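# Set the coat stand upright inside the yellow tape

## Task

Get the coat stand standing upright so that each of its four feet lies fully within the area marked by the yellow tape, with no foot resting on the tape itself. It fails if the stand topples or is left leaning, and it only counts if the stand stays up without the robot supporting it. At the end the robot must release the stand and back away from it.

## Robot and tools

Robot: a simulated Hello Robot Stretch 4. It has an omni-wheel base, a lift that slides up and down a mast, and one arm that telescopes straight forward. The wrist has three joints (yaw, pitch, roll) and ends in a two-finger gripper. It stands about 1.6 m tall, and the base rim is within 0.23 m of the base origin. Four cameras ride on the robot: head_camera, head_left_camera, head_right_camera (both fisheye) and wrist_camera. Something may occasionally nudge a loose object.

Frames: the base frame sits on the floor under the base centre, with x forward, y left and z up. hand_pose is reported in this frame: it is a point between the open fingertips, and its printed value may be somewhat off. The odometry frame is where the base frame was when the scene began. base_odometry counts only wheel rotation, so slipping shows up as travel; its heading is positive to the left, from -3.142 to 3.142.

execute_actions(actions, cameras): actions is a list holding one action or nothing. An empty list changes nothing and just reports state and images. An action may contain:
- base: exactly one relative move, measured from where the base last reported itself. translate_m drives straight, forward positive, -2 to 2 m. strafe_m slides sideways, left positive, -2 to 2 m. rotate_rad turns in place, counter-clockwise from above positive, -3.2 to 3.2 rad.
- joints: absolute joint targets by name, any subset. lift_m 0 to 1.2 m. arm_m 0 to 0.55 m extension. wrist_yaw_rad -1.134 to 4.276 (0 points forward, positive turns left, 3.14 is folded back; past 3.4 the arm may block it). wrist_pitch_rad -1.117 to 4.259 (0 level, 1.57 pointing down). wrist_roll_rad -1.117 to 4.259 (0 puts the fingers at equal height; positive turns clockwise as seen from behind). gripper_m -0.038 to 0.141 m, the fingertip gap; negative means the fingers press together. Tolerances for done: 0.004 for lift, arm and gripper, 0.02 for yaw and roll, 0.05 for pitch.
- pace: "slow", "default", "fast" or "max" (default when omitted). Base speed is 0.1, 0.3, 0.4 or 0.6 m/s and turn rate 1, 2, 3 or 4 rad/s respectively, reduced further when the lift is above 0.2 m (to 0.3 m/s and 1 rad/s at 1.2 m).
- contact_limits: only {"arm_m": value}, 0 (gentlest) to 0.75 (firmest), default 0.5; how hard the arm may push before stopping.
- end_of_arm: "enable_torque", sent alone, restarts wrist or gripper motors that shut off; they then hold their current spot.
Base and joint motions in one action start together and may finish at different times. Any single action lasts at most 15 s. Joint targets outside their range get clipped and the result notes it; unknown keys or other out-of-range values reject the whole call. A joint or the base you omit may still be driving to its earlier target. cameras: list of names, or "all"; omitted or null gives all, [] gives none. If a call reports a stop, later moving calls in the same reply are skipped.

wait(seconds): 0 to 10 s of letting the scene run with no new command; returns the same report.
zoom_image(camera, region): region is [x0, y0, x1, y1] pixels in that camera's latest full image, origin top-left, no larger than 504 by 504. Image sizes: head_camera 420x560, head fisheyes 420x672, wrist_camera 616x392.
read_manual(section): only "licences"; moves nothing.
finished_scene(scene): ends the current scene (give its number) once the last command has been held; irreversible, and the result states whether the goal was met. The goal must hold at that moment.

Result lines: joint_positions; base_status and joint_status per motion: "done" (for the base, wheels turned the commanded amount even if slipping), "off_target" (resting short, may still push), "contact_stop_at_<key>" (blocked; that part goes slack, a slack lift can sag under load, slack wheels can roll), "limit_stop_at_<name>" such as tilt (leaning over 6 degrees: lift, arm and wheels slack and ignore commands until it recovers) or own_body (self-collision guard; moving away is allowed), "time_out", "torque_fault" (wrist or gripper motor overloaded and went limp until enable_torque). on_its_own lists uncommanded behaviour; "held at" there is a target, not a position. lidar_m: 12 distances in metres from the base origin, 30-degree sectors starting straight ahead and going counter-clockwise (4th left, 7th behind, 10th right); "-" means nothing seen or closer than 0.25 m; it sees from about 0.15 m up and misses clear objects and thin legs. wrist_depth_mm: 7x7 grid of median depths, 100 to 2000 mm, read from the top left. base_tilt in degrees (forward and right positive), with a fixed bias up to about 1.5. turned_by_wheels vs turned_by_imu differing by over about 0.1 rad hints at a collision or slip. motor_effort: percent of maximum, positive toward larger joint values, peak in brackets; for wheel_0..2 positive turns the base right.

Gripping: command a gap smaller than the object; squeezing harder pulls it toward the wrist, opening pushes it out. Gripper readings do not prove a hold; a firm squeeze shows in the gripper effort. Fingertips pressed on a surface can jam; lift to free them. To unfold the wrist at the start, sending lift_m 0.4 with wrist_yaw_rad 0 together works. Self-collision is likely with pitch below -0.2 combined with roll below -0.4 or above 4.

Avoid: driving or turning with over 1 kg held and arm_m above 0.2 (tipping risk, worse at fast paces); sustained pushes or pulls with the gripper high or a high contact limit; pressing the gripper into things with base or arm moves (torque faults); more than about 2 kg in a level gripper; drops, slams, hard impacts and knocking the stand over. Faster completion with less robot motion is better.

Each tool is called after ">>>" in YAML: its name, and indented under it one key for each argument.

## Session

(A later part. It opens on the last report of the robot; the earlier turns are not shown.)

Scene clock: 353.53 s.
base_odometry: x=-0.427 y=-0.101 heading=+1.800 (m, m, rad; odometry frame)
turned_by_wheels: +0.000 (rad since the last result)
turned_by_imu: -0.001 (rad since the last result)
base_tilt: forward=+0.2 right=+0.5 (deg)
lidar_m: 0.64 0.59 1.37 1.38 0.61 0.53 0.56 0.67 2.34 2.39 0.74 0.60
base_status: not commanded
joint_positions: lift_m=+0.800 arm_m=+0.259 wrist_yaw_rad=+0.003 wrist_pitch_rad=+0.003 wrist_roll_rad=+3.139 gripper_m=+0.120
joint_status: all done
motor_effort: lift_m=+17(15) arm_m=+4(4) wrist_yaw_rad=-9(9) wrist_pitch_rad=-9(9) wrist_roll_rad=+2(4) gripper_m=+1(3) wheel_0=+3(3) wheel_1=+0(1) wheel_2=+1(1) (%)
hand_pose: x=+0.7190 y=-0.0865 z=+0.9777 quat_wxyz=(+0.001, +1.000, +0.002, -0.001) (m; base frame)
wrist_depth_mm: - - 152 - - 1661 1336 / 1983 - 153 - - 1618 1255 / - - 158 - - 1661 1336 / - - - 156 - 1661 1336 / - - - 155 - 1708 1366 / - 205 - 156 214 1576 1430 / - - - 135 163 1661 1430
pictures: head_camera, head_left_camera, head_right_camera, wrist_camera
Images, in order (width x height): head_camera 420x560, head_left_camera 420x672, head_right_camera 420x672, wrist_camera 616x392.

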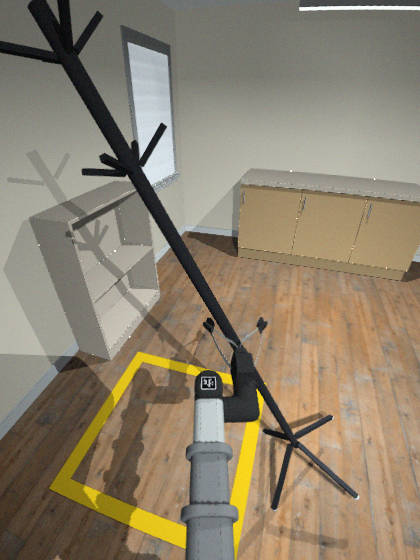

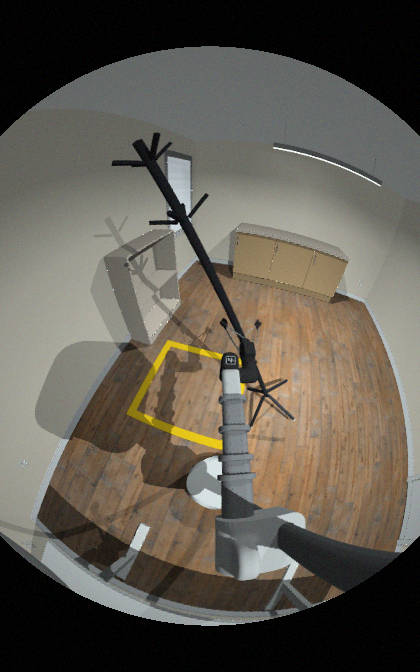

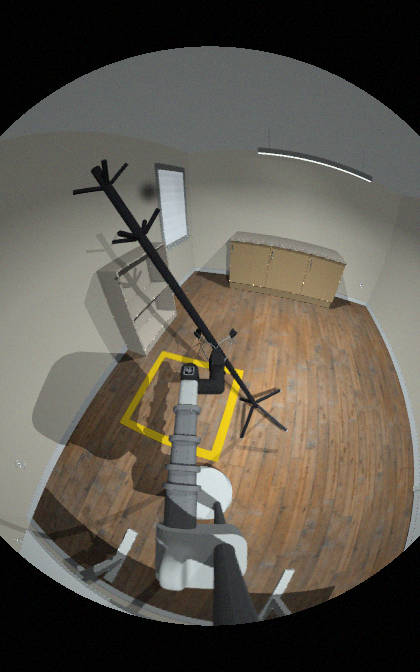

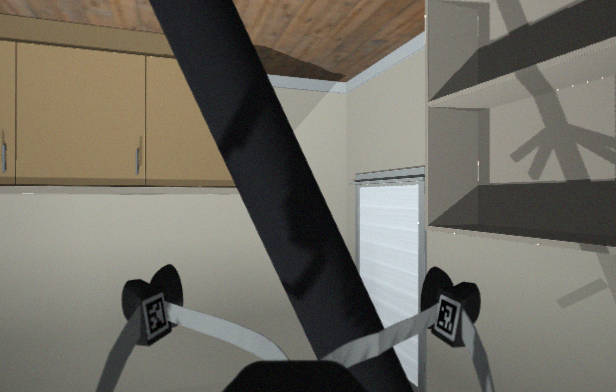

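>>> execute_actions:
  actions:
    - {"base":{"strafe_m":-0.3},"pace":"slow"}

Scene clock: 365.83 s.
base_odometry: x=-0.135 y=-0.033 heading=+1.800 (m, m, rad; odometry frame)
turned_by_wheels: +0.000 (rad since the last result)
turned_by_imu: -0.002 (rad since the last result)
base_tilt: forward=+0.2 right=+0.5 (deg)
lidar_m: 0.54 1.71 1.67 1.67 0.74 0.65 0.65 0.80 2.05 2.09 2.49 0.61
base_status: done
joint_positions: lift_m=+0.800 arm_m=+0.259 wrist_yaw_rad=-0.005 wrist_pitch_rad=+0.003 wrist_roll_rad=+3.140 gripper_m=+0.120
joint_status: not commanded
on_its_own: wrist_yaw_rad is at rest, and its effort (+15) is outside its rest range (-13 to +13)
motor_effort: lift_m=+17(17) arm_m=+4(4) wrist_yaw_rad=+15(15) wrist_pitch_rad=-10(9) wrist_roll_rad=+0(0) gripper_m=+3(1) wheel_0=+0(9) wheel_1=-2(4) wheel_2=-2(2) (%)
hand_pose: x=+0.7183 y=-0.0888 z=+0.9775 quat_wxyz=(+0.001, +1.000, -0.002, -0.002) (m; base frame)
wrist_depth_mm: 1921 - 142 - - 1983 1618 / 1921 - 143 - - - 1576 / 1921 - 145 - - - 1661 / - - 150 - - - 1618 / - - - - - - 1618 / - 200 172 151 216 - 1708 / - - - 139 - - 1661
pictures: head_camera, head_left_camera, head_right_camera, wrist_camera
Images, in order (width x height): head_camera 420x560, head_left_camera 420x672, head_right_camera 420x672, wrist_camera 616x392.

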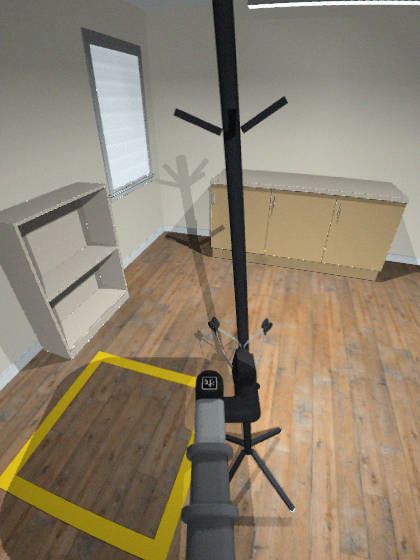

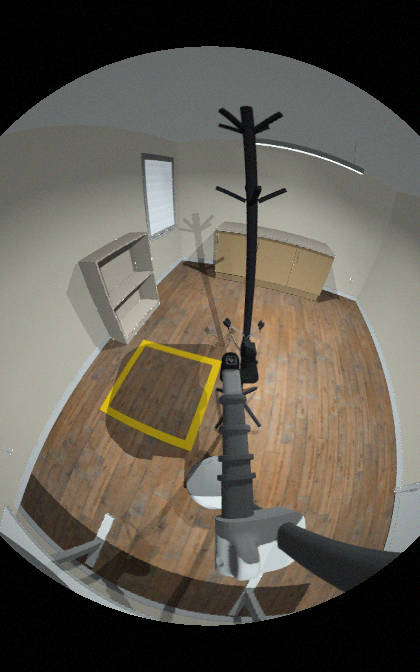

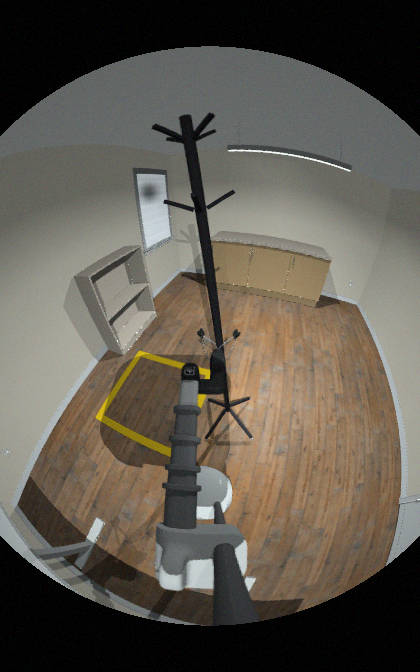

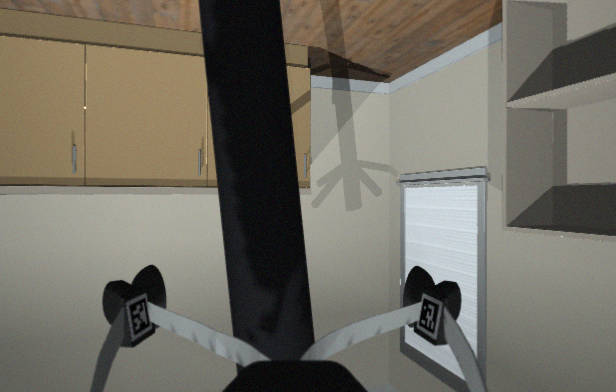

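>>> execute_actions:
  actions:
    - {"joints":{"gripper_m":-0.038}}
  cameras: []

>>> execute_actions:
  actions:
    - {"joints":{"lift_m":0.84},"pace":"slow"}
  cameras: []

>>> execute_actions:
  actions:
    - {"base":{"strafe_m":0.7},"pace":"slow"}

Scene clock: 375.40 s.
base_odometry: x=-0.135 y=-0.033 heading=+1.800 (m, m, rad; odometry frame)
turned_by_wheels: +0.000 (rad since the last result)
turned_by_imu: -0.002 (rad since the last result)
base_tilt: forward=+0.2 right=+0.5 (deg)
lidar_m: 0.53 1.69 1.66 1.67 0.74 0.64 0.64 0.79 2.05 2.11 2.49 0.59
base_status: not commanded
joint_positions: lift_m=+0.800 arm_m=+0.259 wrist_yaw_rad=-0.003 wrist_pitch_rad=+0.002 wrist_roll_rad=+3.140 gripper_m=-0.038
joint_status: all done
motor_effort: lift_m=+17(17) arm_m=+4(4) wrist_yaw_rad=+9(14) wrist_pitch_rad=-7(9) wrist_roll_rad=+1(2) gripper_m=-17(16) wheel_0=-1(1) wheel_1=-2(2) wheel_2=-1(2) (%)
hand_pose: x=+0.7184 y=-0.0884 z=+0.9778 quat_wxyz=(+0.001, +1.000, -0.002, -0.001) (m; base frame)
wrist_depth_mm: 1921 - 145 - - - 1576 / 1921 - 151 - - - 1576 / 1921 - - - - - 1618 / - - - 149 - - 1618 / - - - 146 - - 1661 / - - 179 144 - - 1708 / - 157 - 141 - - 1708
pictures: none
No camera images: the call's "cameras" was empty. Leave "cameras" out to get every camera's image.

Scene clock: 376.57 s.
base_odometry: x=-0.135 y=-0.033 heading=+1.800 (m, m, rad; odometry frame)
turned_by_wheels: +0.000 (rad since the last result)
turned_by_imu: +0.000 (rad since the last result)
base_tilt: forward=+0.2 right=+0.5 (deg)
lidar_m: 0.52 1.69 1.66 1.68 0.75 0.63 0.64 0.80 2.06 2.09 2.49 0.59
base_status: not commanded
joint_positions: lift_m=+0.840 arm_m=+0.259 wrist_yaw_rad=-0.004 wrist_pitch_rad=+0.006 wrist_roll_rad=+3.140 gripper_m=-0.038
joint_status: all done
motor_effort: lift_m=+25(25) arm_m=+4(4) wrist_yaw_rad=+13(13) wrist_pitch_rad=-19(18) wrist_roll_rad=+1(1) gripper_m=-14(15) wheel_0=-1(1) wheel_1=-2(2) wheel_2=-2(1) (%)
hand_pose: x=+0.7184 y=-0.0886 z=+1.0161 quat_wxyz=(+0.001, +1.000, -0.002, -0.003) (m; base frame)
wrist_depth_mm: 1921 - 148 1921 - - 1618 / 1983 - - - - - 1537 / 1921 - - - - - 1618 / - - - 149 - - 1661 / - - - 146 - - 1661 / - - 179 144 - - 1708 / - 157 - 142 - - 1708
pictures: none
No camera images: the call's "cameras" was empty. Leave "cameras" out to get every camera's image.

Scene clock: 384.70 s.
base_odometry: x=-0.816 y=-0.192 heading=+1.799 (m, m, rad; odometry frame)
turned_by_wheels: +0.000 (rad since the last result)
turned_by_imu: -0.005 (rad since the last result)
base_tilt: forward=+0.2 right=+0.5 (deg)
lidar_m: 0.59 0.61 1.00 0.99 1.20 0.42 0.42 0.52 1.02 2.76 0.85 0.68
base_status: done
joint_positions: lift_m=+0.840 arm_m=+0.259 wrist_yaw_rad=-0.003 wrist_pitch_rad=+0.023 wrist_roll_rad=+3.137 gripper_m=-0.038
joint_status: not commanded
on_its_own: wrist_pitch_rad is at rest, and its effort (-69) is outside its rest range (-23 to +23)
motor_effort: lift_m=+25(25) arm_m=+4(4) wrist_yaw_rad=+11(14) wrist_pitch_rad=-69(68) wrist_roll_rad=+10(10) gripper_m=-13(18) wheel_0=-5(8) wheel_1=+0(2) wheel_2=+0(3) (%)
hand_pose: x=+0.7184 y=-0.0883 z=+1.0111 quat_wxyz=(+0.003, +1.000, -0.001, -0.012) (m; base frame)
wrist_depth_mm: 159 - - - 1618 931 976 / 159 - - - 1537 931 960 / - 158 - - 1661 931 960 / - 160 169 - 1618 917 960 / - - 158 - 1708 1160 976 / - - 170 165 1537 1281 1008 / - 158 - 147 1618 1160 1025
pictures: head_camera, head_left_camera, head_right_camera, wrist_camera
Images, in order (width x height): head_camera 420x560, head_left_camera 420x672, head_right_camera 420x672, wrist_camera 616x392.

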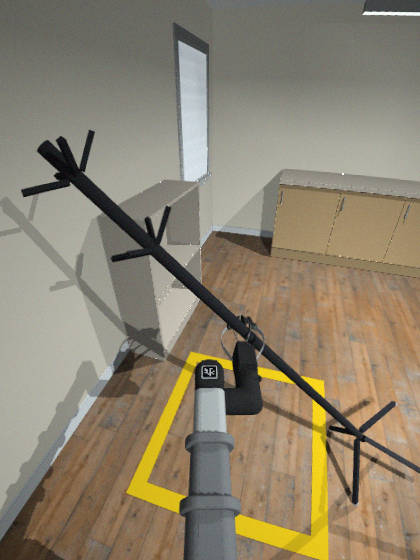

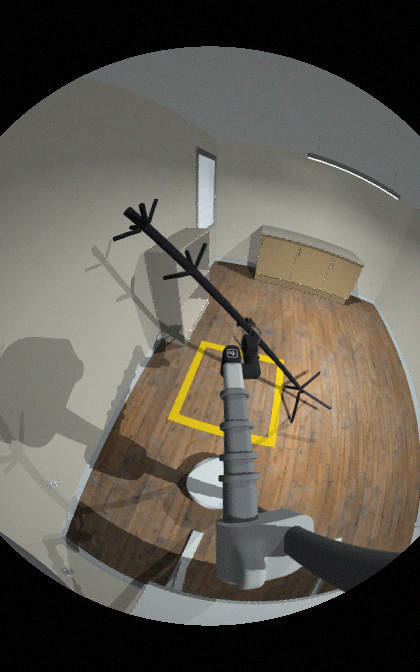

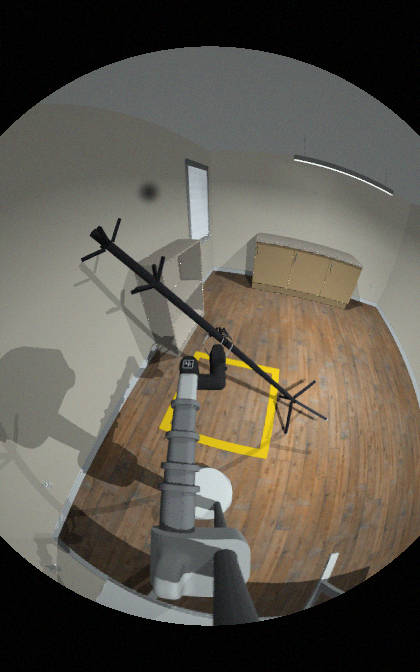

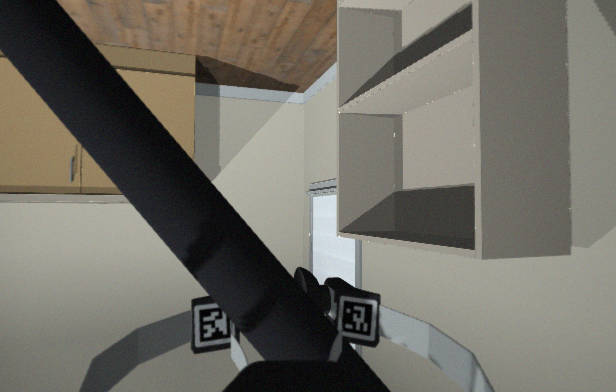

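>>> execute_actions:
  actions:
    - {"base":{"strafe_m":-0.7},"pace":"slow"}
  cameras: ["head_camera","wrist_camera"]

Scene clock: 403.43 s.
base_odometry: x=-0.135 y=-0.033 heading=+1.799 (m, m, rad; odometry frame)
turned_by_wheels: +0.000 (rad since the last result)
turned_by_imu: +0.000 (rad since the last result)
base_tilt: forward=+0.2 right=+0.5 (deg)
lidar_m: 0.50 1.70 1.67 1.66 0.73 0.65 0.66 0.78 2.08 2.09 2.48 0.46
base_status: done
joint_positions: lift_m=+0.840 arm_m=+0.259 wrist_yaw_rad=-0.005 wrist_pitch_rad=+0.003 wrist_roll_rad=+3.139 gripper_m=-0.038
joint_status: not commanded
on_its_own: wrist_yaw_rad is at rest, and its effort (+15) is outside its rest range (-13 to +13)
motor_effort: lift_m=+19(25) arm_m=+4(4) wrist_yaw_rad=+15(36) wrist_pitch_rad=-9(66) wrist_roll_rad=+0(8) gripper_m=-17(15) wheel_0=+0(13) wheel_1=-1(7) wheel_2=-3(8) (%)
hand_pose: x=+0.7183 y=-0.0889 z=+1.0174 quat_wxyz=(+0.001, +1.000, -0.002, -0.002) (m; base frame)
wrist_depth_mm: 1921 - - 133 - - 1618 / 1921 - - 134 - - 1576 / 1863 - - 135 - - 1618 / - - - 137 - - 1537 / - - - 138 - - 1661 / - - 181 139 - - 1708 / - 155 - 138 - - 1661
pictures: head_camera, wrist_camera
Images, in order (width x height): head_camera 420x560, wrist_camera 616x392.

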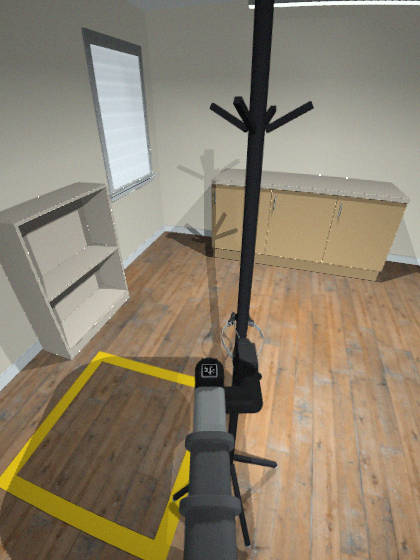

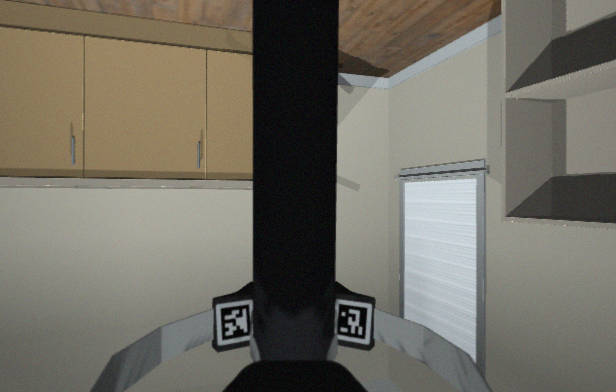

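>>> execute_actions:
  actions:
    - {"joints":{"gripper_m":0.05}}
  cameras: []

>>> execute_actions:
  actions:
    - {"joints":{"lift_m":0.22}}
  cameras: []

>>> execute_actions:
  actions:
    - {"joints":{"gripper_m":-0.038}}
  cameras: []

>>> execute_actions:
  actions:
    - {"base":{"strafe_m":0.3},"pace":"slow"}

Scene clock: 412.40 s.
base_odometry: x=-0.135 y=-0.033 heading=+1.799 (m, m, rad; odometry frame)
turned_by_wheels: +0.000 (rad since the last result)
turned_by_imu: -0.001 (rad since the last result)
base_tilt: forward=+0.2 right=+0.5 (deg)
lidar_m: 0.52 1.68 1.67 1.67 0.74 0.64 0.65 0.79 2.07 2.10 2.50 0.43
base_status: not commanded
joint_positions: lift_m=+0.840 arm_m=+0.259 wrist_yaw_rad=-0.005 wrist_pitch_rad=+0.002 wrist_roll_rad=+3.140 gripper_m=+0.050
joint_status: all done
motor_effort: lift_m=+19(19) arm_m=+4(4) wrist_yaw_rad=+13(19) wrist_pitch_rad=-6(10) wrist_roll_rad=+1(1) gripper_m=-3(14) wheel_0=+0(1) wheel_1=-1(1) wheel_2=-3(3) (%)
hand_pose: x=+0.7183 y=-0.0887 z=+1.0177 quat_wxyz=(+0.001, +1.000, -0.002, -0.001) (m; base frame)
wrist_depth_mm: 1983 - - 122 - - 1618 / 1921 - - 123 - - 1576 / 1921 - - 124 - - 1618 / - - - 124 - - 1537 / - - - 125 - - 1708 / - - 186 126 202 - 1708 / - - - 125 - - 1708
pictures: none
No camera images: the call's "cameras" was empty. Leave "cameras" out to get every camera's image.

Scene clock: 417.23 s.
base_odometry: x=-0.135 y=-0.033 heading=+1.799 (m, m, rad; odometry frame)
turned_by_wheels: +0.001 (rad since the last result)
turned_by_imu: -0.001 (rad since the last result)
base_tilt: forward=+0.2 right=+0.4 (deg)
lidar_m: 0.50 1.69 1.66 1.67 0.73 0.63 0.66 0.79 2.08 2.12 2.48 0.52
base_status: not commanded
joint_positions: lift_m=+0.220 arm_m=+0.259 wrist_yaw_rad=+0.001 wrist_pitch_rad=+0.003 wrist_roll_rad=+3.140 gripper_m=+0.050
joint_status: all done
motor_effort: lift_m=+18(22) arm_m=+4(4) wrist_yaw_rad=+0(47) wrist_pitch_rad=-8(27) wrist_roll_rad=+0(2) gripper_m=-4(3) wheel_0=+2(4) wheel_1=+1(1) wheel_2=+0(10) (%)
hand_pose: x=+0.7188 y=-0.0872 z=+0.3976 quat_wxyz=(+0.001, +1.000, +0.000, -0.001) (m; base frame)
wrist_depth_mm: 788 788 778 147 788 788 778 / 1182 1205 1160 147 1182 1182 1182 / 1921 - - 147 - 1983 1537 / 1921 - - 146 - - 1618 / 1921 - - 147 - - 1576 / 1921 - 190 146 206 - 1618 / - - - 139 - 1661 1576
pictures: none
No camera images: the call's "cameras" was empty. Leave "cameras" out to get every camera's image.

Scene clock: 418.83 s.
base_odometry: x=-0.135 y=-0.033 heading=+1.799 (m, m, rad; odometry frame)
turned_by_wheels: +0.000 (rad since the last result)
turned_by_imu: +0.000 (rad since the last result)
base_tilt: forward=+0.2 right=+0.5 (deg)
lidar_m: 0.51 1.71 1.66 1.67 0.73 0.63 0.65 0.78 2.09 2.09 2.48 0.50
base_status: not commanded
joint_positions: lift_m=+0.220 arm_m=+0.259 wrist_yaw_rad=+0.000 wrist_pitch_rad=+0.003 wrist_roll_rad=+3.140 gripper_m=-0.038
joint_status: all done
motor_effort: lift_m=+19(19) arm_m=+4(4) wrist_yaw_rad=-1(6) wrist_pitch_rad=-9(10) wrist_roll_rad=+0(0) gripper_m=-16(15) wheel_0=+1(2) wheel_1=+1(1) wheel_2=+0(0) (%)
hand_pose: x=+0.7188 y=-0.0873 z=+0.3975 quat_wxyz=(+0.001, +1.000, +0.000, -0.001) (m; base frame)
wrist_depth_mm: 788 788 788 151 788 778 788 / 1160 1182 1182 151 1160 1182 1160 / 1983 - - 151 - 1983 1537 / 1921 - - 151 - - 1618 / 1921 - - 151 - - 1576 / 1921 - 181 151 - - 1618 / - 154 - 148 - 1661 1576
pictures: none
No camera images: the call's "cameras" was empty. Leave "cameras" out to get every camera's image.

Scene clock: 423.17 s.
base_odometry: x=-0.427 y=-0.100 heading=+1.799 (m, m, rad; odometry frame)
turned_by_wheels: +0.000 (rad since the last result)
turned_by_imu: -0.006 (rad since the last result)
base_tilt: forward=+0.2 right=+0.5 (deg)
lidar_m: 0.52 1.52 1.37 1.39 0.63 0.55 0.56 0.66 2.35 2.38 2.80 0.48
base_status: done
joint_positions: lift_m=+0.220 arm_m=+0.260 wrist_yaw_rad=-0.001 wrist_pitch_rad=+0.003 wrist_roll_rad=+3.140 gripper_m=-0.038
joint_status: not commanded
motor_effort: lift_m=+19(19) arm_m=+2(4) wrist_yaw_rad=+5(50) wrist_pitch_rad=-9(14) wrist_roll_rad=+0(0) gripper_m=-15(20) wheel_0=-1(19) wheel_1=+2(5) wheel_2=-1(7) (%)
hand_pose: x=+0.7189 y=-0.0878 z=+0.3975 quat_wxyz=(+0.001, +1.000, -0.001, -0.001) (m; base frame)
wrist_depth_mm: 788 788 788 148 788 778 788 / 1182 1182 1182 148 1160 1182 1078 / 1983 - - 148 - 1576 1308 / 1983 - - 148 - 1661 1336 / 1983 - - 148 - 1661 1336 / - - 181 148 - 1661 1336 / - 155 - 141 - 1537 1366
pictures: head_camera, head_left_camera, head_right_camera, wrist_camera
Images, in order (width x height): head_camera 420x560, head_left_camera 420x672, head_right_camera 420x672, wrist_camera 616x392.

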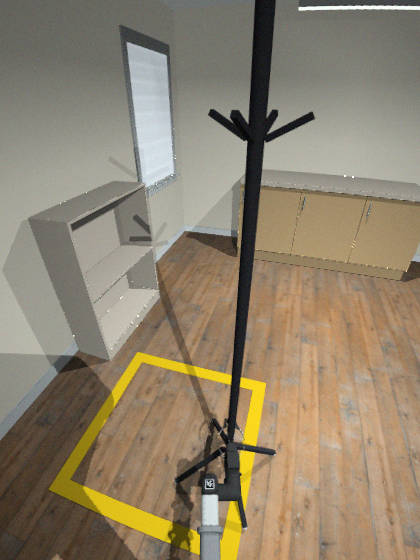

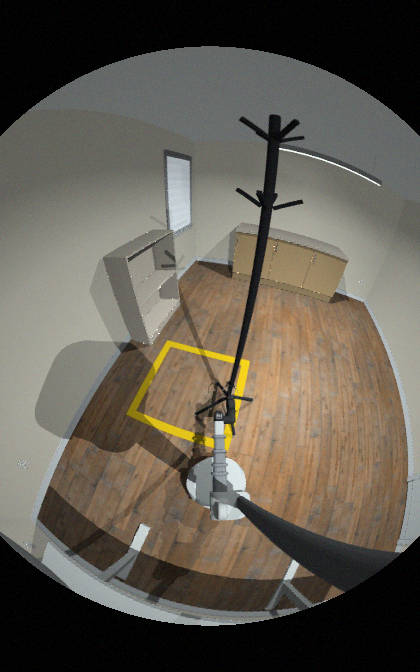

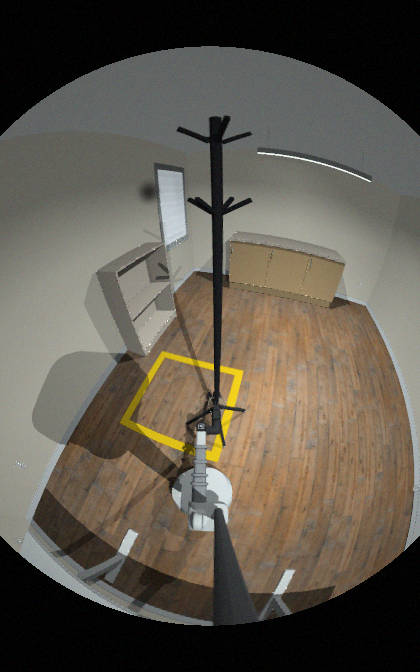

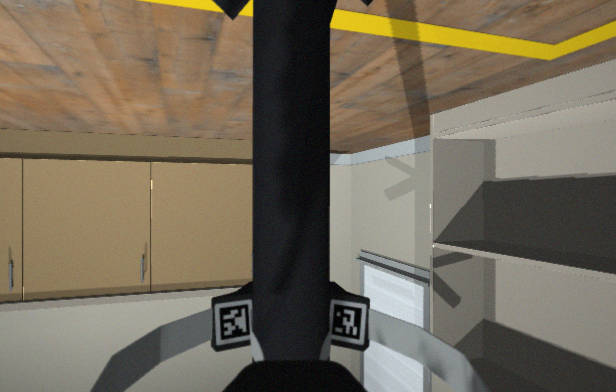

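Dragging works. Continue left.

>>> execute_actions:
  actions:
    - {"base":{"strafe_m":0.38},"pace":"slow"}
  cameras: ["head_camera","head_right_camera"]

Scene clock: 436.17 s.
base_odometry: x=-0.797 y=-0.186 heading=+1.800 (m, m, rad; odometry frame)
turned_by_wheels: +0.000 (rad since the last result)
turned_by_imu: -0.037 (rad since the last result)
base_tilt: forward=+0.2 right=+0.5 (deg)
lidar_m: 0.77 1.21 1.03 1.02 1.19 0.45 0.44 0.54 1.03 2.70 3.18 0.28
base_status: done
joint_positions: lift_m=+0.219 arm_m=+0.260 wrist_yaw_rad=+0.001 wrist_pitch_rad=+0.028 wrist_roll_rad=+3.135 gripper_m=-0.038
joint_status: not commanded
on_its_own: wrist_pitch_rad is at rest, and its effort (-81) is outside its rest range (-23 to +23); wrist_roll_rad is at rest, and its effort (+14) is outside its rest range (-13 to +13)
motor_effort: lift_m=+28(28) arm_m=+0(2) wrist_yaw_rad=-1(65) wrist_pitch_rad=-81(87) wrist_roll_rad=+14(15) gripper_m=-15(19) wheel_0=+0(22) wheel_1=+1(7) wheel_2=+1(11) (%)
hand_pose: x=+0.7195 y=-0.0872 z=+0.3894 quat_wxyz=(+0.003, +1.000, +0.000, -0.014) (m; base frame)
wrist_depth_mm: - 654 - 699 691 691 691 / - 131 991 1008 1008 917 917 / - - 1808 1808 1430 1078 904 / - 103 124 - 1618 1308 891 / - 113 117 - 1576 1281 891 / - - 131 153 183 1078 878 / - 158 - 138 1576 842 891
pictures: head_camera, head_right_camera
Images, in order (width x height): head_camera 420x560, head_right_camera 420x672.

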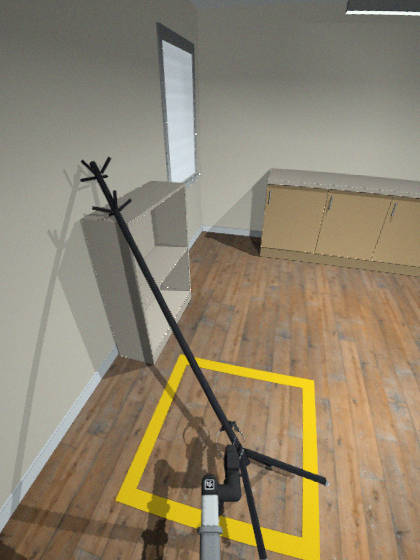

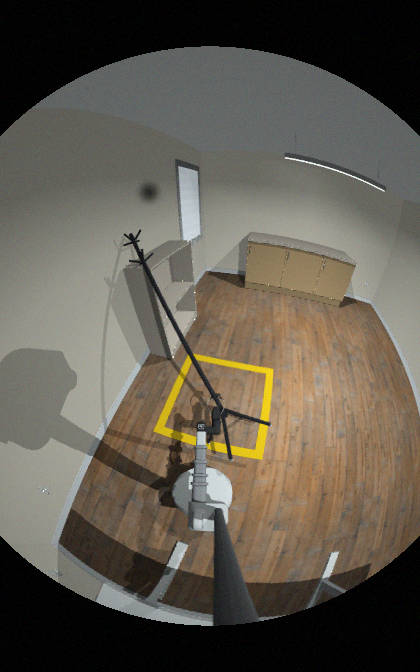

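>>> execute_actions:
  actions:
    - {"joints":{"gripper_m":0.12}}
  cameras: []

>>> execute_actions:
  actions:
    - {"joints":{"lift_m":0.85},"pace":"slow"}
  cameras: ["head_camera","head_right_camera","wrist_camera"]

Scene clock: 451.47 s.
base_odometry: x=-0.797 y=-0.186 heading=+1.800 (m, m, rad; odometry frame)
turned_by_wheels: +0.000 (rad since the last result)
turned_by_imu: -0.002 (rad since the last result)
base_tilt: forward=+0.2 right=+0.5 (deg)
lidar_m: 0.61 1.21 1.03 1.03 1.20 0.44 0.43 0.55 1.02 2.72 3.17 0.30
base_status: not commanded
joint_positions: lift_m=+0.220 arm_m=+0.260 wrist_yaw_rad=+0.001 wrist_pitch_rad=+0.003 wrist_roll_rad=+3.139 gripper_m=+0.120
joint_status: all done
motor_effort: lift_m=+23(28) arm_m=-1(1) wrist_yaw_rad=-1(13) wrist_pitch_rad=-10(81) wrist_roll_rad=+2(13) gripper_m=+0(17) wheel_0=+1(1) wheel_1=+1(1) wheel_2=+2(2) (%)
hand_pose: x=+0.7196 y=-0.0873 z=+0.3971 quat_wxyz=(+0.001, +1.000, +0.000, -0.001) (m; base frame)
wrist_depth_mm: - 741 699 788 778 788 788 / - 103 1118 1182 1182 991 878 / - - 120 - 1576 1255 891 / - - 121 - 1661 1308 891 / - - 135 156 1618 1205 891 / - 206 - 163 204 1182 891 / - - - 135 224 1205 891
pictures: none
No camera images: the call's "cameras" was empty. Leave "cameras" out to get every camera's image.

Scene clock: 456.70 s.
base_odometry: x=-0.797 y=-0.186 heading=+1.800 (m, m, rad; odometry frame)
turned_by_wheels: +0.000 (rad since the last result)
turned_by_imu: -0.002 (rad since the last result)
base_tilt: forward=+0.2 right=+0.5 (deg)
lidar_m: 0.54 1.20 1.02 1.02 1.17 0.43 0.45 0.56 1.03 2.70 3.19 0.39
base_status: not commanded
joint_positions: lift_m=+0.850 arm_m=+0.260 wrist_yaw_rad=+0.001 wrist_pitch_rad=+0.003 wrist_roll_rad=+3.139 gripper_m=+0.120
joint_status: all done
motor_effort: lift_m=+23(25) arm_m=+0(1) wrist_yaw_rad=+1(0) wrist_pitch_rad=-9(9) wrist_roll_rad=+0(0) gripper_m=-2(2) wheel_0=+2(1) wheel_1=+1(1) wheel_2=+2(2) (%)
hand_pose: x=+0.7196 y=-0.0873 z=+1.0272 quat_wxyz=(+0.001, +1.000, +0.000, -0.001) (m; base frame)
wrist_depth_mm: - - - - 1661 976 891 / - - - - 1618 1281 891 / - - - - 1618 1308 891 / - - - - 1618 1281 891 / - - - - - 1336 991 / - 206 - - 216 1255 1025 / - - - 135 1983 1281 1060
pictures: head_camera, head_right_camera, wrist_camera
Images, in order (width x height): head_camera 420x560, head_right_camera 420x672, wrist_camera 616x392.

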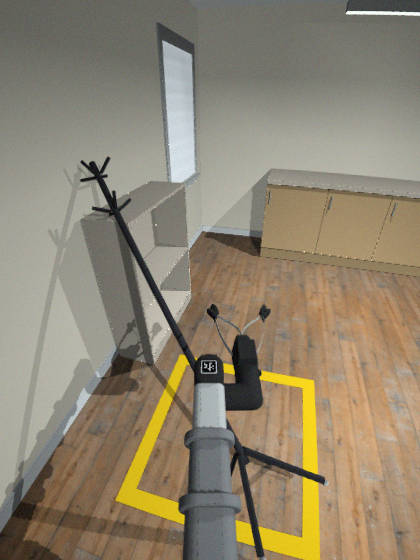

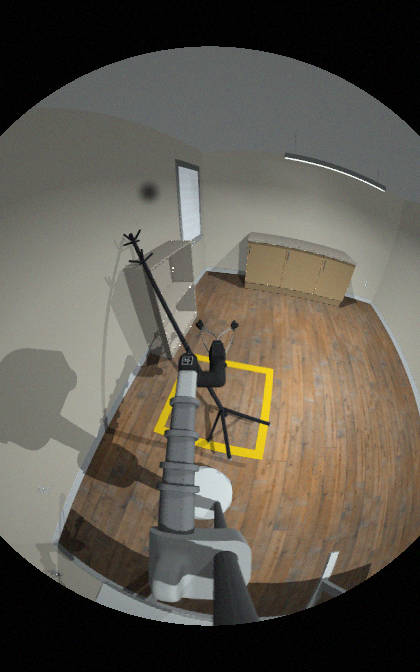

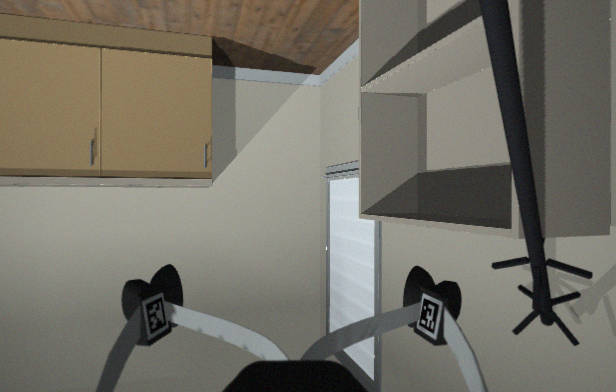

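>>> execute_actions:
  actions:
    - {"base":{"strafe_m":0.27}}
  cameras: []

>>> execute_actions:
  actions:
    - {"joints":{"lift_m":0.5}}
  cameras: ["head_camera","wrist_camera"]

Scene clock: 480.50 s.
base_odometry: x=-1.060 y=-0.247 heading=+1.800 (m, m, rad; odometry frame)
turned_by_wheels: +0.000 (rad since the last result)
turned_by_imu: -0.002 (rad since the last result)
base_tilt: forward=+0.2 right=+0.5 (deg)
lidar_m: 0.90 0.89 0.76 0.76 0.88 1.20 0.40 0.45 0.82 2.99 0.48 0.59
base_status: done
joint_positions: lift_m=+0.850 arm_m=+0.260 wrist_yaw_rad=+0.000 wrist_pitch_rad=+0.003 wrist_roll_rad=+3.140 gripper_m=+0.120
joint_status: not commanded
motor_effort: lift_m=+21(23) arm_m=-1(1) wrist_yaw_rad=+1(1) wrist_pitch_rad=-8(10) wrist_roll_rad=+1(0) gripper_m=+0(3) wheel_0=+1(7) wheel_1=-1(9) wheel_2=+1(1) (%)
hand_pose: x=+0.7195 y=-0.0873 z=+1.0273 quat_wxyz=(+0.001, +1.000, +0.000, -0.001) (m; base frame)
wrist_depth_mm: - - - 1618 866 904 798 / - - - 1576 878 891 798 / - - - 1618 866 904 798 / - - - 1618 854 891 788 / - - - - 1008 991 788 / - 206 - - 216 946 798 / - - - 135 1464 931 798
pictures: none
No camera images: the call's "cameras" was empty. Leave "cameras" out to get every camera's image.

Scene clock: 482.93 s.
base_odometry: x=-1.060 y=-0.247 heading=+1.800 (m, m, rad; odometry frame)
turned_by_wheels: +0.000 (rad since the last result)
turned_by_imu: -0.001 (rad since the last result)
base_tilt: forward=+0.2 right=+0.5 (deg)
lidar_m: 0.86 0.88 0.76 0.75 0.90 1.19 0.41 0.47 0.82 2.95 0.51 0.57
base_status: not commanded
joint_positions: lift_m=+0.500 arm_m=+0.260 wrist_yaw_rad=+0.000 wrist_pitch_rad=+0.003 wrist_roll_rad=+3.140 gripper_m=+0.120
joint_status: all done
motor_effort: lift_m=+17(23) arm_m=-1(1) wrist_yaw_rad=-1(1) wrist_pitch_rad=-9(9) wrist_roll_rad=+0(1) gripper_m=-1(1) wheel_0=+1(1) wheel_1=-1(1) wheel_2=+1(1) (%)
hand_pose: x=+0.7195 y=-0.0873 z=+0.6777 quat_wxyz=(+0.001, +1.000, +0.000, -0.001) (m; base frame)
wrist_depth_mm: 278 1464 1464 1366 878 904 798 / - 1808 - 1618 866 904 798 / - 349 - 1618 866 904 788 / - - - 1661 878 904 798 / - - - 1618 866 891 798 / - 205 - 1618 216 904 798 / - - - 135 854 904 788
pictures: head_camera, wrist_camera
Images, in order (width x height): head_camera 420x560, wrist_camera 616x392.

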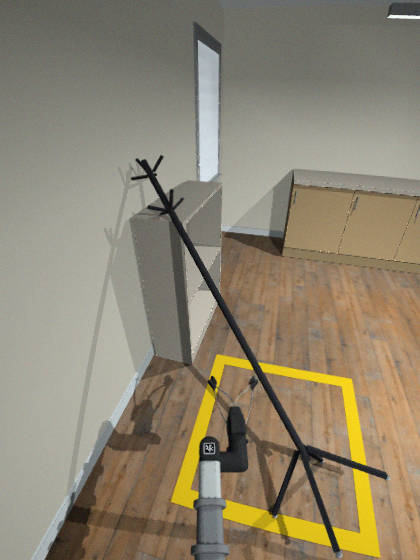

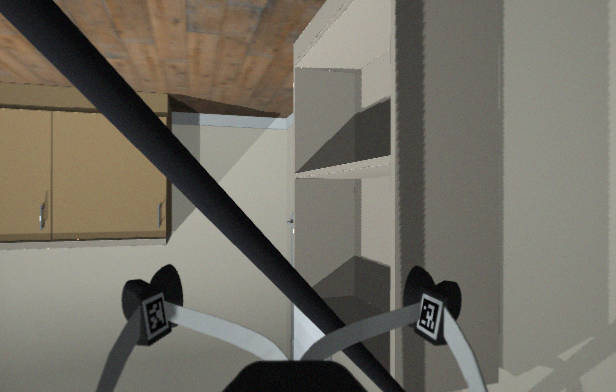

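>>> execute_actions:
  actions:
    - {"joints":{"arm_m":0.40},"contact_limits":{"arm_m":0.15}}
  cameras: ["head_camera","wrist_camera"]

Scene clock: 488.77 s.
base_odometry: x=-1.060 y=-0.247 heading=+1.800 (m, m, rad; odometry frame)
turned_by_wheels: +0.000 (rad since the last result)
turned_by_imu: -0.001 (rad since the last result)
base_tilt: forward=+0.2 right=+0.5 (deg)
lidar_m: 0.86 0.88 0.75 0.77 0.89 1.18 0.41 0.45 0.83 2.98 0.50 0.58
base_status: not commanded
joint_positions: lift_m=+0.500 arm_m=+0.399 wrist_yaw_rad=+0.000 wrist_pitch_rad=+0.002 wrist_roll_rad=+3.140 gripper_m=+0.120
joint_status: all done
motor_effort: lift_m=+17(17) arm_m=+5(8) wrist_yaw_rad=-1(0) wrist_pitch_rad=-9(8) wrist_roll_rad=+1(1) gripper_m=-2(2) wheel_0=+1(1) wheel_1=-1(1) wheel_2=+1(1) (%)
contact_limits: arm_m 0.15
hand_pose: x=+0.8585 y=-0.0874 z=+0.6777 quat_wxyz=(+0.001, +1.000, +0.000, -0.001) (m; base frame)
wrist_depth_mm: 1366 1464 1430 1308 1138 750 759 / 196 - - 1464 1281 741 759 / 1983 235 - 1537 1205 741 750 / - 250 - 1499 1229 741 759 / - - 296 1499 1281 750 759 / - 206 - 1336 216 750 759 / - - - 135 723 750 768
pictures: head_camera, wrist_camera
Images, in order (width x height): head_camera 420x560, wrist_camera 616x392.

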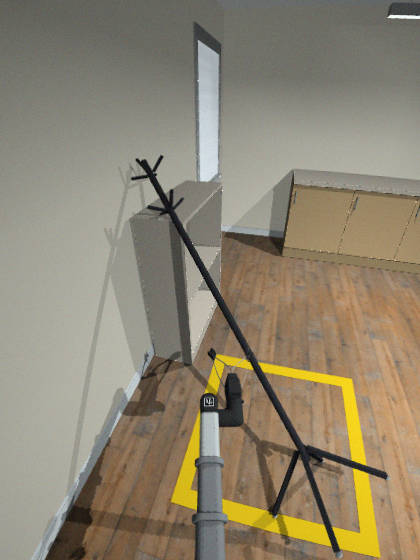

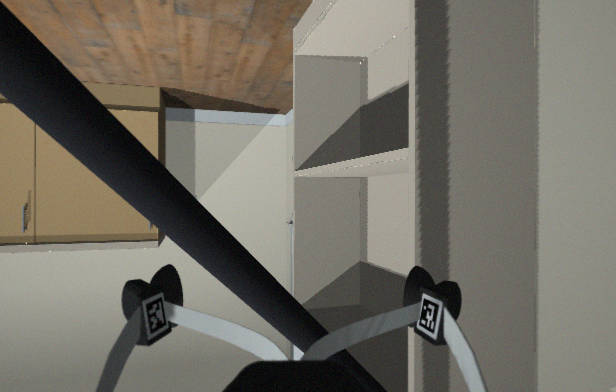

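>>> execute_actions:
  actions:
    - {"joints":{"arm_m":0.52},"contact_limits":{"arm_m":0.15}}
  cameras: ["head_camera","wrist_camera"]

Scene clock: 499.47 s.
base_odometry: x=-1.060 y=-0.247 heading=+1.799 (m, m, rad; odometry frame)
turned_by_wheels: +0.000 (rad since the last result)
turned_by_imu: -0.002 (rad since the last result)
base_tilt: forward=+0.2 right=+0.5 (deg)
lidar_m: 0.85 0.88 0.77 0.77 0.90 1.18 0.39 0.44 0.79 2.98 0.50 0.57
base_status: not commanded
joint_positions: lift_m=+0.500 arm_m=+0.519 wrist_yaw_rad=-0.008 wrist_pitch_rad=-0.005 wrist_roll_rad=+3.138 gripper_m=+0.120
joint_status: all done
on_its_own: wrist_yaw_rad is at rest, and its effort (+22) is outside its rest range (-13 to +13)
motor_effort: lift_m=+17(17) arm_m=+7(6) wrist_yaw_rad=+22(24) wrist_pitch_rad=+14(17) wrist_roll_rad=+4(5) gripper_m=+2(2) wheel_0=-2(2) wheel_1=-1(1) wheel_2=-1(1) (%)
contact_limits: arm_m 0.15
hand_pose: x=+0.9775 y=-0.0897 z=+0.6800 quat_wxyz=(+0.002, +1.000, -0.004, +0.003) (m; base frame)
wrist_depth_mm: 1499 1464 1499 1308 1160 591 640 / 1983 - - 1366 1205 597 640 / 125 - - 1397 1042 597 647 / 129 153 - 1366 1255 597 647 / - 152 - 1366 1229 597 654 / - 182 183 1366 216 603 647 / - - - 142 960 609 654
pictures: head_camera, wrist_camera
Images, in order (width x height): head_camera 420x560, wrist_camera 616x392.

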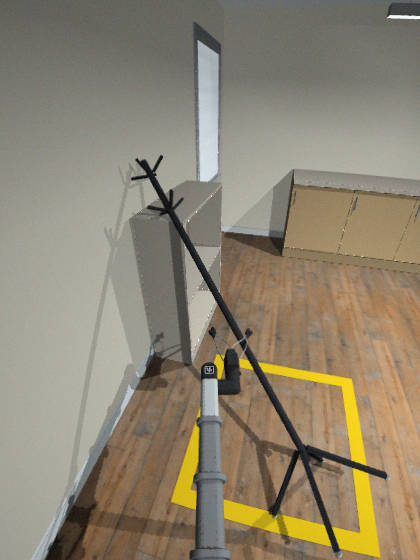

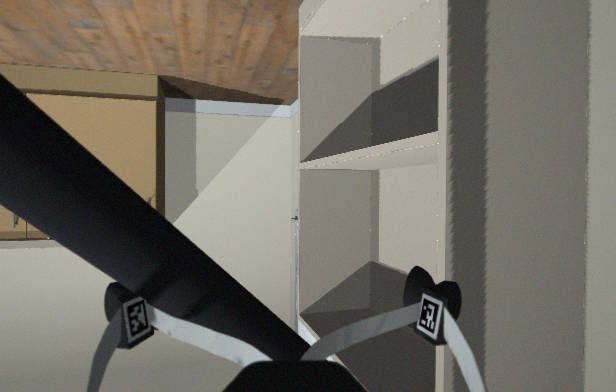

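>>> execute_actions:
  actions:
    - {"joints":{"gripper_m":0.0}}
  cameras: []

>>> execute_actions:
  actions:
    - {"joints":{"lift_m":0.85,"arm_m":0.26},"base":{"strafe_m":-0.3},"pace":"slow"}
  cameras: ["head_camera","wrist_camera","head_right_camera"]

Scene clock: 508.77 s.
base_odometry: x=-1.060 y=-0.247 heading=+1.797 (m, m, rad; odometry frame)
turned_by_wheels: -0.002 (rad since the last result)
turned_by_imu: -0.016 (rad since the last result)
base_tilt: forward=+0.2 right=+0.5 (deg)
lidar_m: 0.84 0.91 0.77 0.75 0.88 1.19 0.41 0.46 0.80 2.96 0.49 0.56
base_status: not commanded
joint_positions: lift_m=+0.500 arm_m=+0.520 wrist_yaw_rad=-0.005 wrist_pitch_rad=-0.012 wrist_roll_rad=+3.136 gripper_m=+0.001
joint_status: all done
on_its_own: wrist_yaw_rad is at rest, and its effort (+14) is outside its rest range (-13 to +13); wrist_pitch_rad is at rest, and its effort (+34) is outside its rest range (-23 to +23)
motor_effort: lift_m=+17(17) arm_m=-1(7) wrist_yaw_rad=+14(52) wrist_pitch_rad=+34(33) wrist_roll_rad=+11(11) gripper_m=-23(25) wheel_0=-19(22) wheel_1=-9(13) wheel_2=-4(11) (%)
hand_pose: x=+0.9791 y=-0.0887 z=+0.6818 quat_wxyz=(+0.003, +1.000, -0.002, +0.006) (m; base frame)
wrist_depth_mm: 1537 1576 1576 1366 1205 585 615 / 106 - - 1983 1281 585 615 / 103 126 - - 1229 585 615 / 113 119 - - 1281 585 621 / - 132 147 - 1308 591 627 / - - 160 200 188 597 634 / - - - 152 866 585 634
pictures: none
No camera images: the call's "cameras" was empty. Leave "cameras" out to get every camera's image.

Scene clock: 512.93 s.
torque_fault: wrist_pitch_rad switched itself off since the last result.
base_odometry: x=-0.768 y=-0.180 heading=+1.797 (m, m, rad; odometry frame)
turned_by_wheels: +0.000 (rad since the last result)
turned_by_imu: +0.000 (rad since the last result)
base_tilt: forward=+0.2 right=+0.5 (deg)
lidar_m: 0.46 1.24 1.06 1.05 1.21 0.44 0.45 0.54 0.97 2.66 0.66 0.38
base_status: done
joint_positions: lift_m=+0.850 arm_m=+0.261 wrist_yaw_rad=+0.001 wrist_pitch_rad=+0.793 wrist_roll_rad=+3.139 gripper_m=+0.000
joint_status: all done
on_its_own: wrist_pitch_rad is off since a torque_fault, until you send "end_of_arm": "enable_torque" (your +0.000 is given up)
motor_effort: lift_m=+21(36) arm_m=-4(8) wrist_yaw_rad=+0(35) wrist_pitch_rad=-2(100) wrist_roll_rad=+2(11) gripper_m=-8(25) wheel_0=+4(16) wheel_1=-1(9) wheel_2=+2(9) (%)
hand_pose: x=+0.6341 y=-0.0873 z=+0.8226 quat_wxyz=(+0.001, +0.922, +0.001, -0.386) (m; base frame)
wrist_depth_mm: 917 917 891 946 946 931 946 / 1008 1025 991 1025 1042 1042 1060 / 1138 1138 1118 1138 1160 1182 1160 / 1308 1308 1281 1255 1336 1281 1255 / 1499 1499 1576 182 1537 1205 1160 / 1808 1863 185 165 1576 1464 1060 / - - - 145 1618 1060 931
pictures: head_camera, head_right_camera, wrist_camera
Images, in order (width x height): head_camera 420x560, head_right_camera 420x672, wrist_camera 616x392.

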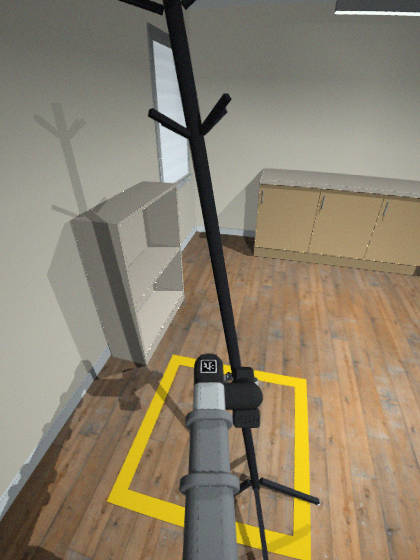

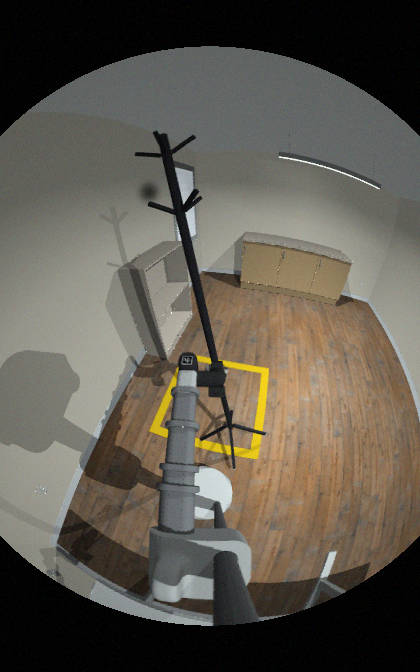

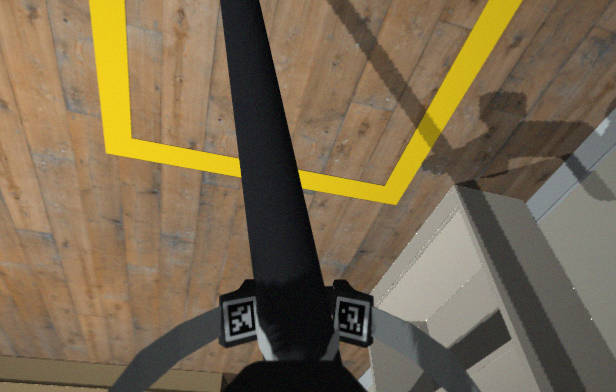

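>>> execute_actions:
  actions:
    - {"end_of_arm":"enable_torque"}
  cameras: []

>>> execute_actions:
  actions:
    - {"joints":{"gripper_m":0.06},"base":{"strafe_m":-0.08},"pace":"slow"}
  cameras: ["head_camera","wrist_camera","head_right_camera"]

Scene clock: 521.23 s.
base_odometry: x=-0.768 y=-0.180 heading=+1.797 (m, m, rad; odometry frame)
turned_by_wheels: +0.000 (rad since the last result)
turned_by_imu: -0.001 (rad since the last result)
base_tilt: forward=+0.2 right=+0.5 (deg)
lidar_m: 0.46 1.25 1.05 1.05 1.20 0.45 0.46 0.53 1.00 2.69 0.66 0.36
base_status: not commanded
joint_positions: lift_m=+0.850 arm_m=+0.261 wrist_yaw_rad=+0.001 wrist_pitch_rad=+0.793 wrist_roll_rad=+3.139 gripper_m=+0.000
joint_status: not commanded
end_of_arm: enable_torque: each motor that was off is on again
on_its_own: wrist_pitch_rad is held at +0.793, not at your +0.000, since a torque_fault
motor_effort: lift_m=+21(21) arm_m=-4(4) wrist_yaw_rad=-2(1) wrist_pitch_rad=-1(1) wrist_roll_rad=+1(1) gripper_m=-7(8) wheel_0=+4(4) wheel_1=-1(1) wheel_2=+2(2) (%)
hand_pose: x=+0.6341 y=-0.0873 z=+0.8226 quat_wxyz=(+0.001, +0.922, +0.001, -0.386) (m; base frame)
wrist_depth_mm: 917 931 891 946 931 931 946 / 1008 1025 976 1025 1060 1042 1060 / 1138 1160 1138 1138 1205 1205 1160 / 1308 1308 1281 1281 1336 1281 1255 / 1537 1537 1537 182 1499 1205 1160 / 1808 1808 185 164 1537 1464 1060 / - - - 145 1618 1042 917
pictures: none
No camera images: the call's "cameras" was empty. Leave "cameras" out to get every camera's image.

Scene clock: 524.40 s.
base_odometry: x=-0.690 y=-0.162 heading=+1.798 (m, m, rad; odometry frame)
turned_by_wheels: +0.000 (rad since the last result)
turned_by_imu: +0.000 (rad since the last result)
base_tilt: forward=+0.2 right=+0.5 (deg)
lidar_m: 0.39 1.32 1.13 1.13 1.30 0.47 0.48 0.58 1.00 2.59 3.04 0.54
base_status: done
joint_positions: lift_m=+0.850 arm_m=+0.260 wrist_yaw_rad=+0.000 wrist_pitch_rad=+0.798 wrist_roll_rad=+3.139 gripper_m=+0.060
joint_status: all done
on_its_own: wrist_pitch_rad is held at +0.793, not at your +0.000, since a torque_fault
motor_effort: lift_m=+21(21) arm_m=-2(4) wrist_yaw_rad=+1(6) wrist_pitch_rad=-17(20) wrist_roll_rad=+1(2) gripper_m=-2(7) wheel_0=+4(13) wheel_1=+1(7) wheel_2=-1(2) (%)
hand_pose: x=+0.6327 y=-0.0875 z=+0.8215 quat_wxyz=(+0.001, +0.921, +0.000, -0.389) (m; base frame)
wrist_depth_mm: 917 917 917 891 931 946 946 / 1008 1008 1025 286 1042 1042 1060 / 1118 1138 1160 234 1182 1182 1182 / 1281 1281 1281 199 1336 1308 1308 / 1464 1464 1537 173 1499 1366 1205 / 1808 1756 201 152 200 1537 1042 / - - - 135 1661 1118 946
pictures: head_camera, head_right_camera, wrist_camera
Images, in order (width x height): head_camera 420x560, head_right_camera 420x672, wrist_camera 616x392.

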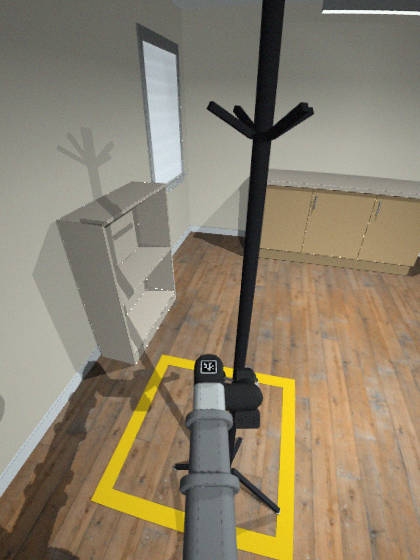

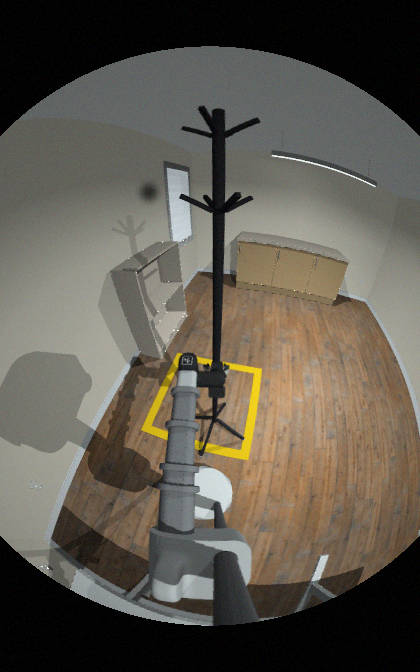

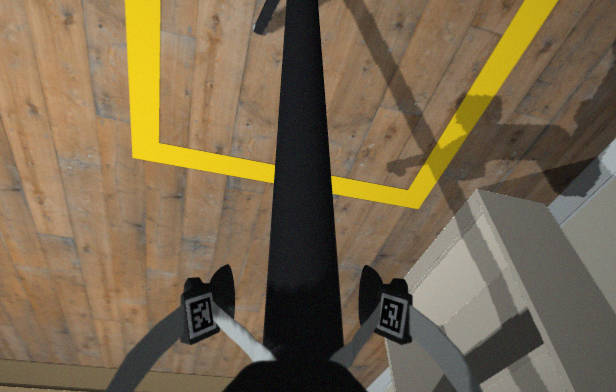

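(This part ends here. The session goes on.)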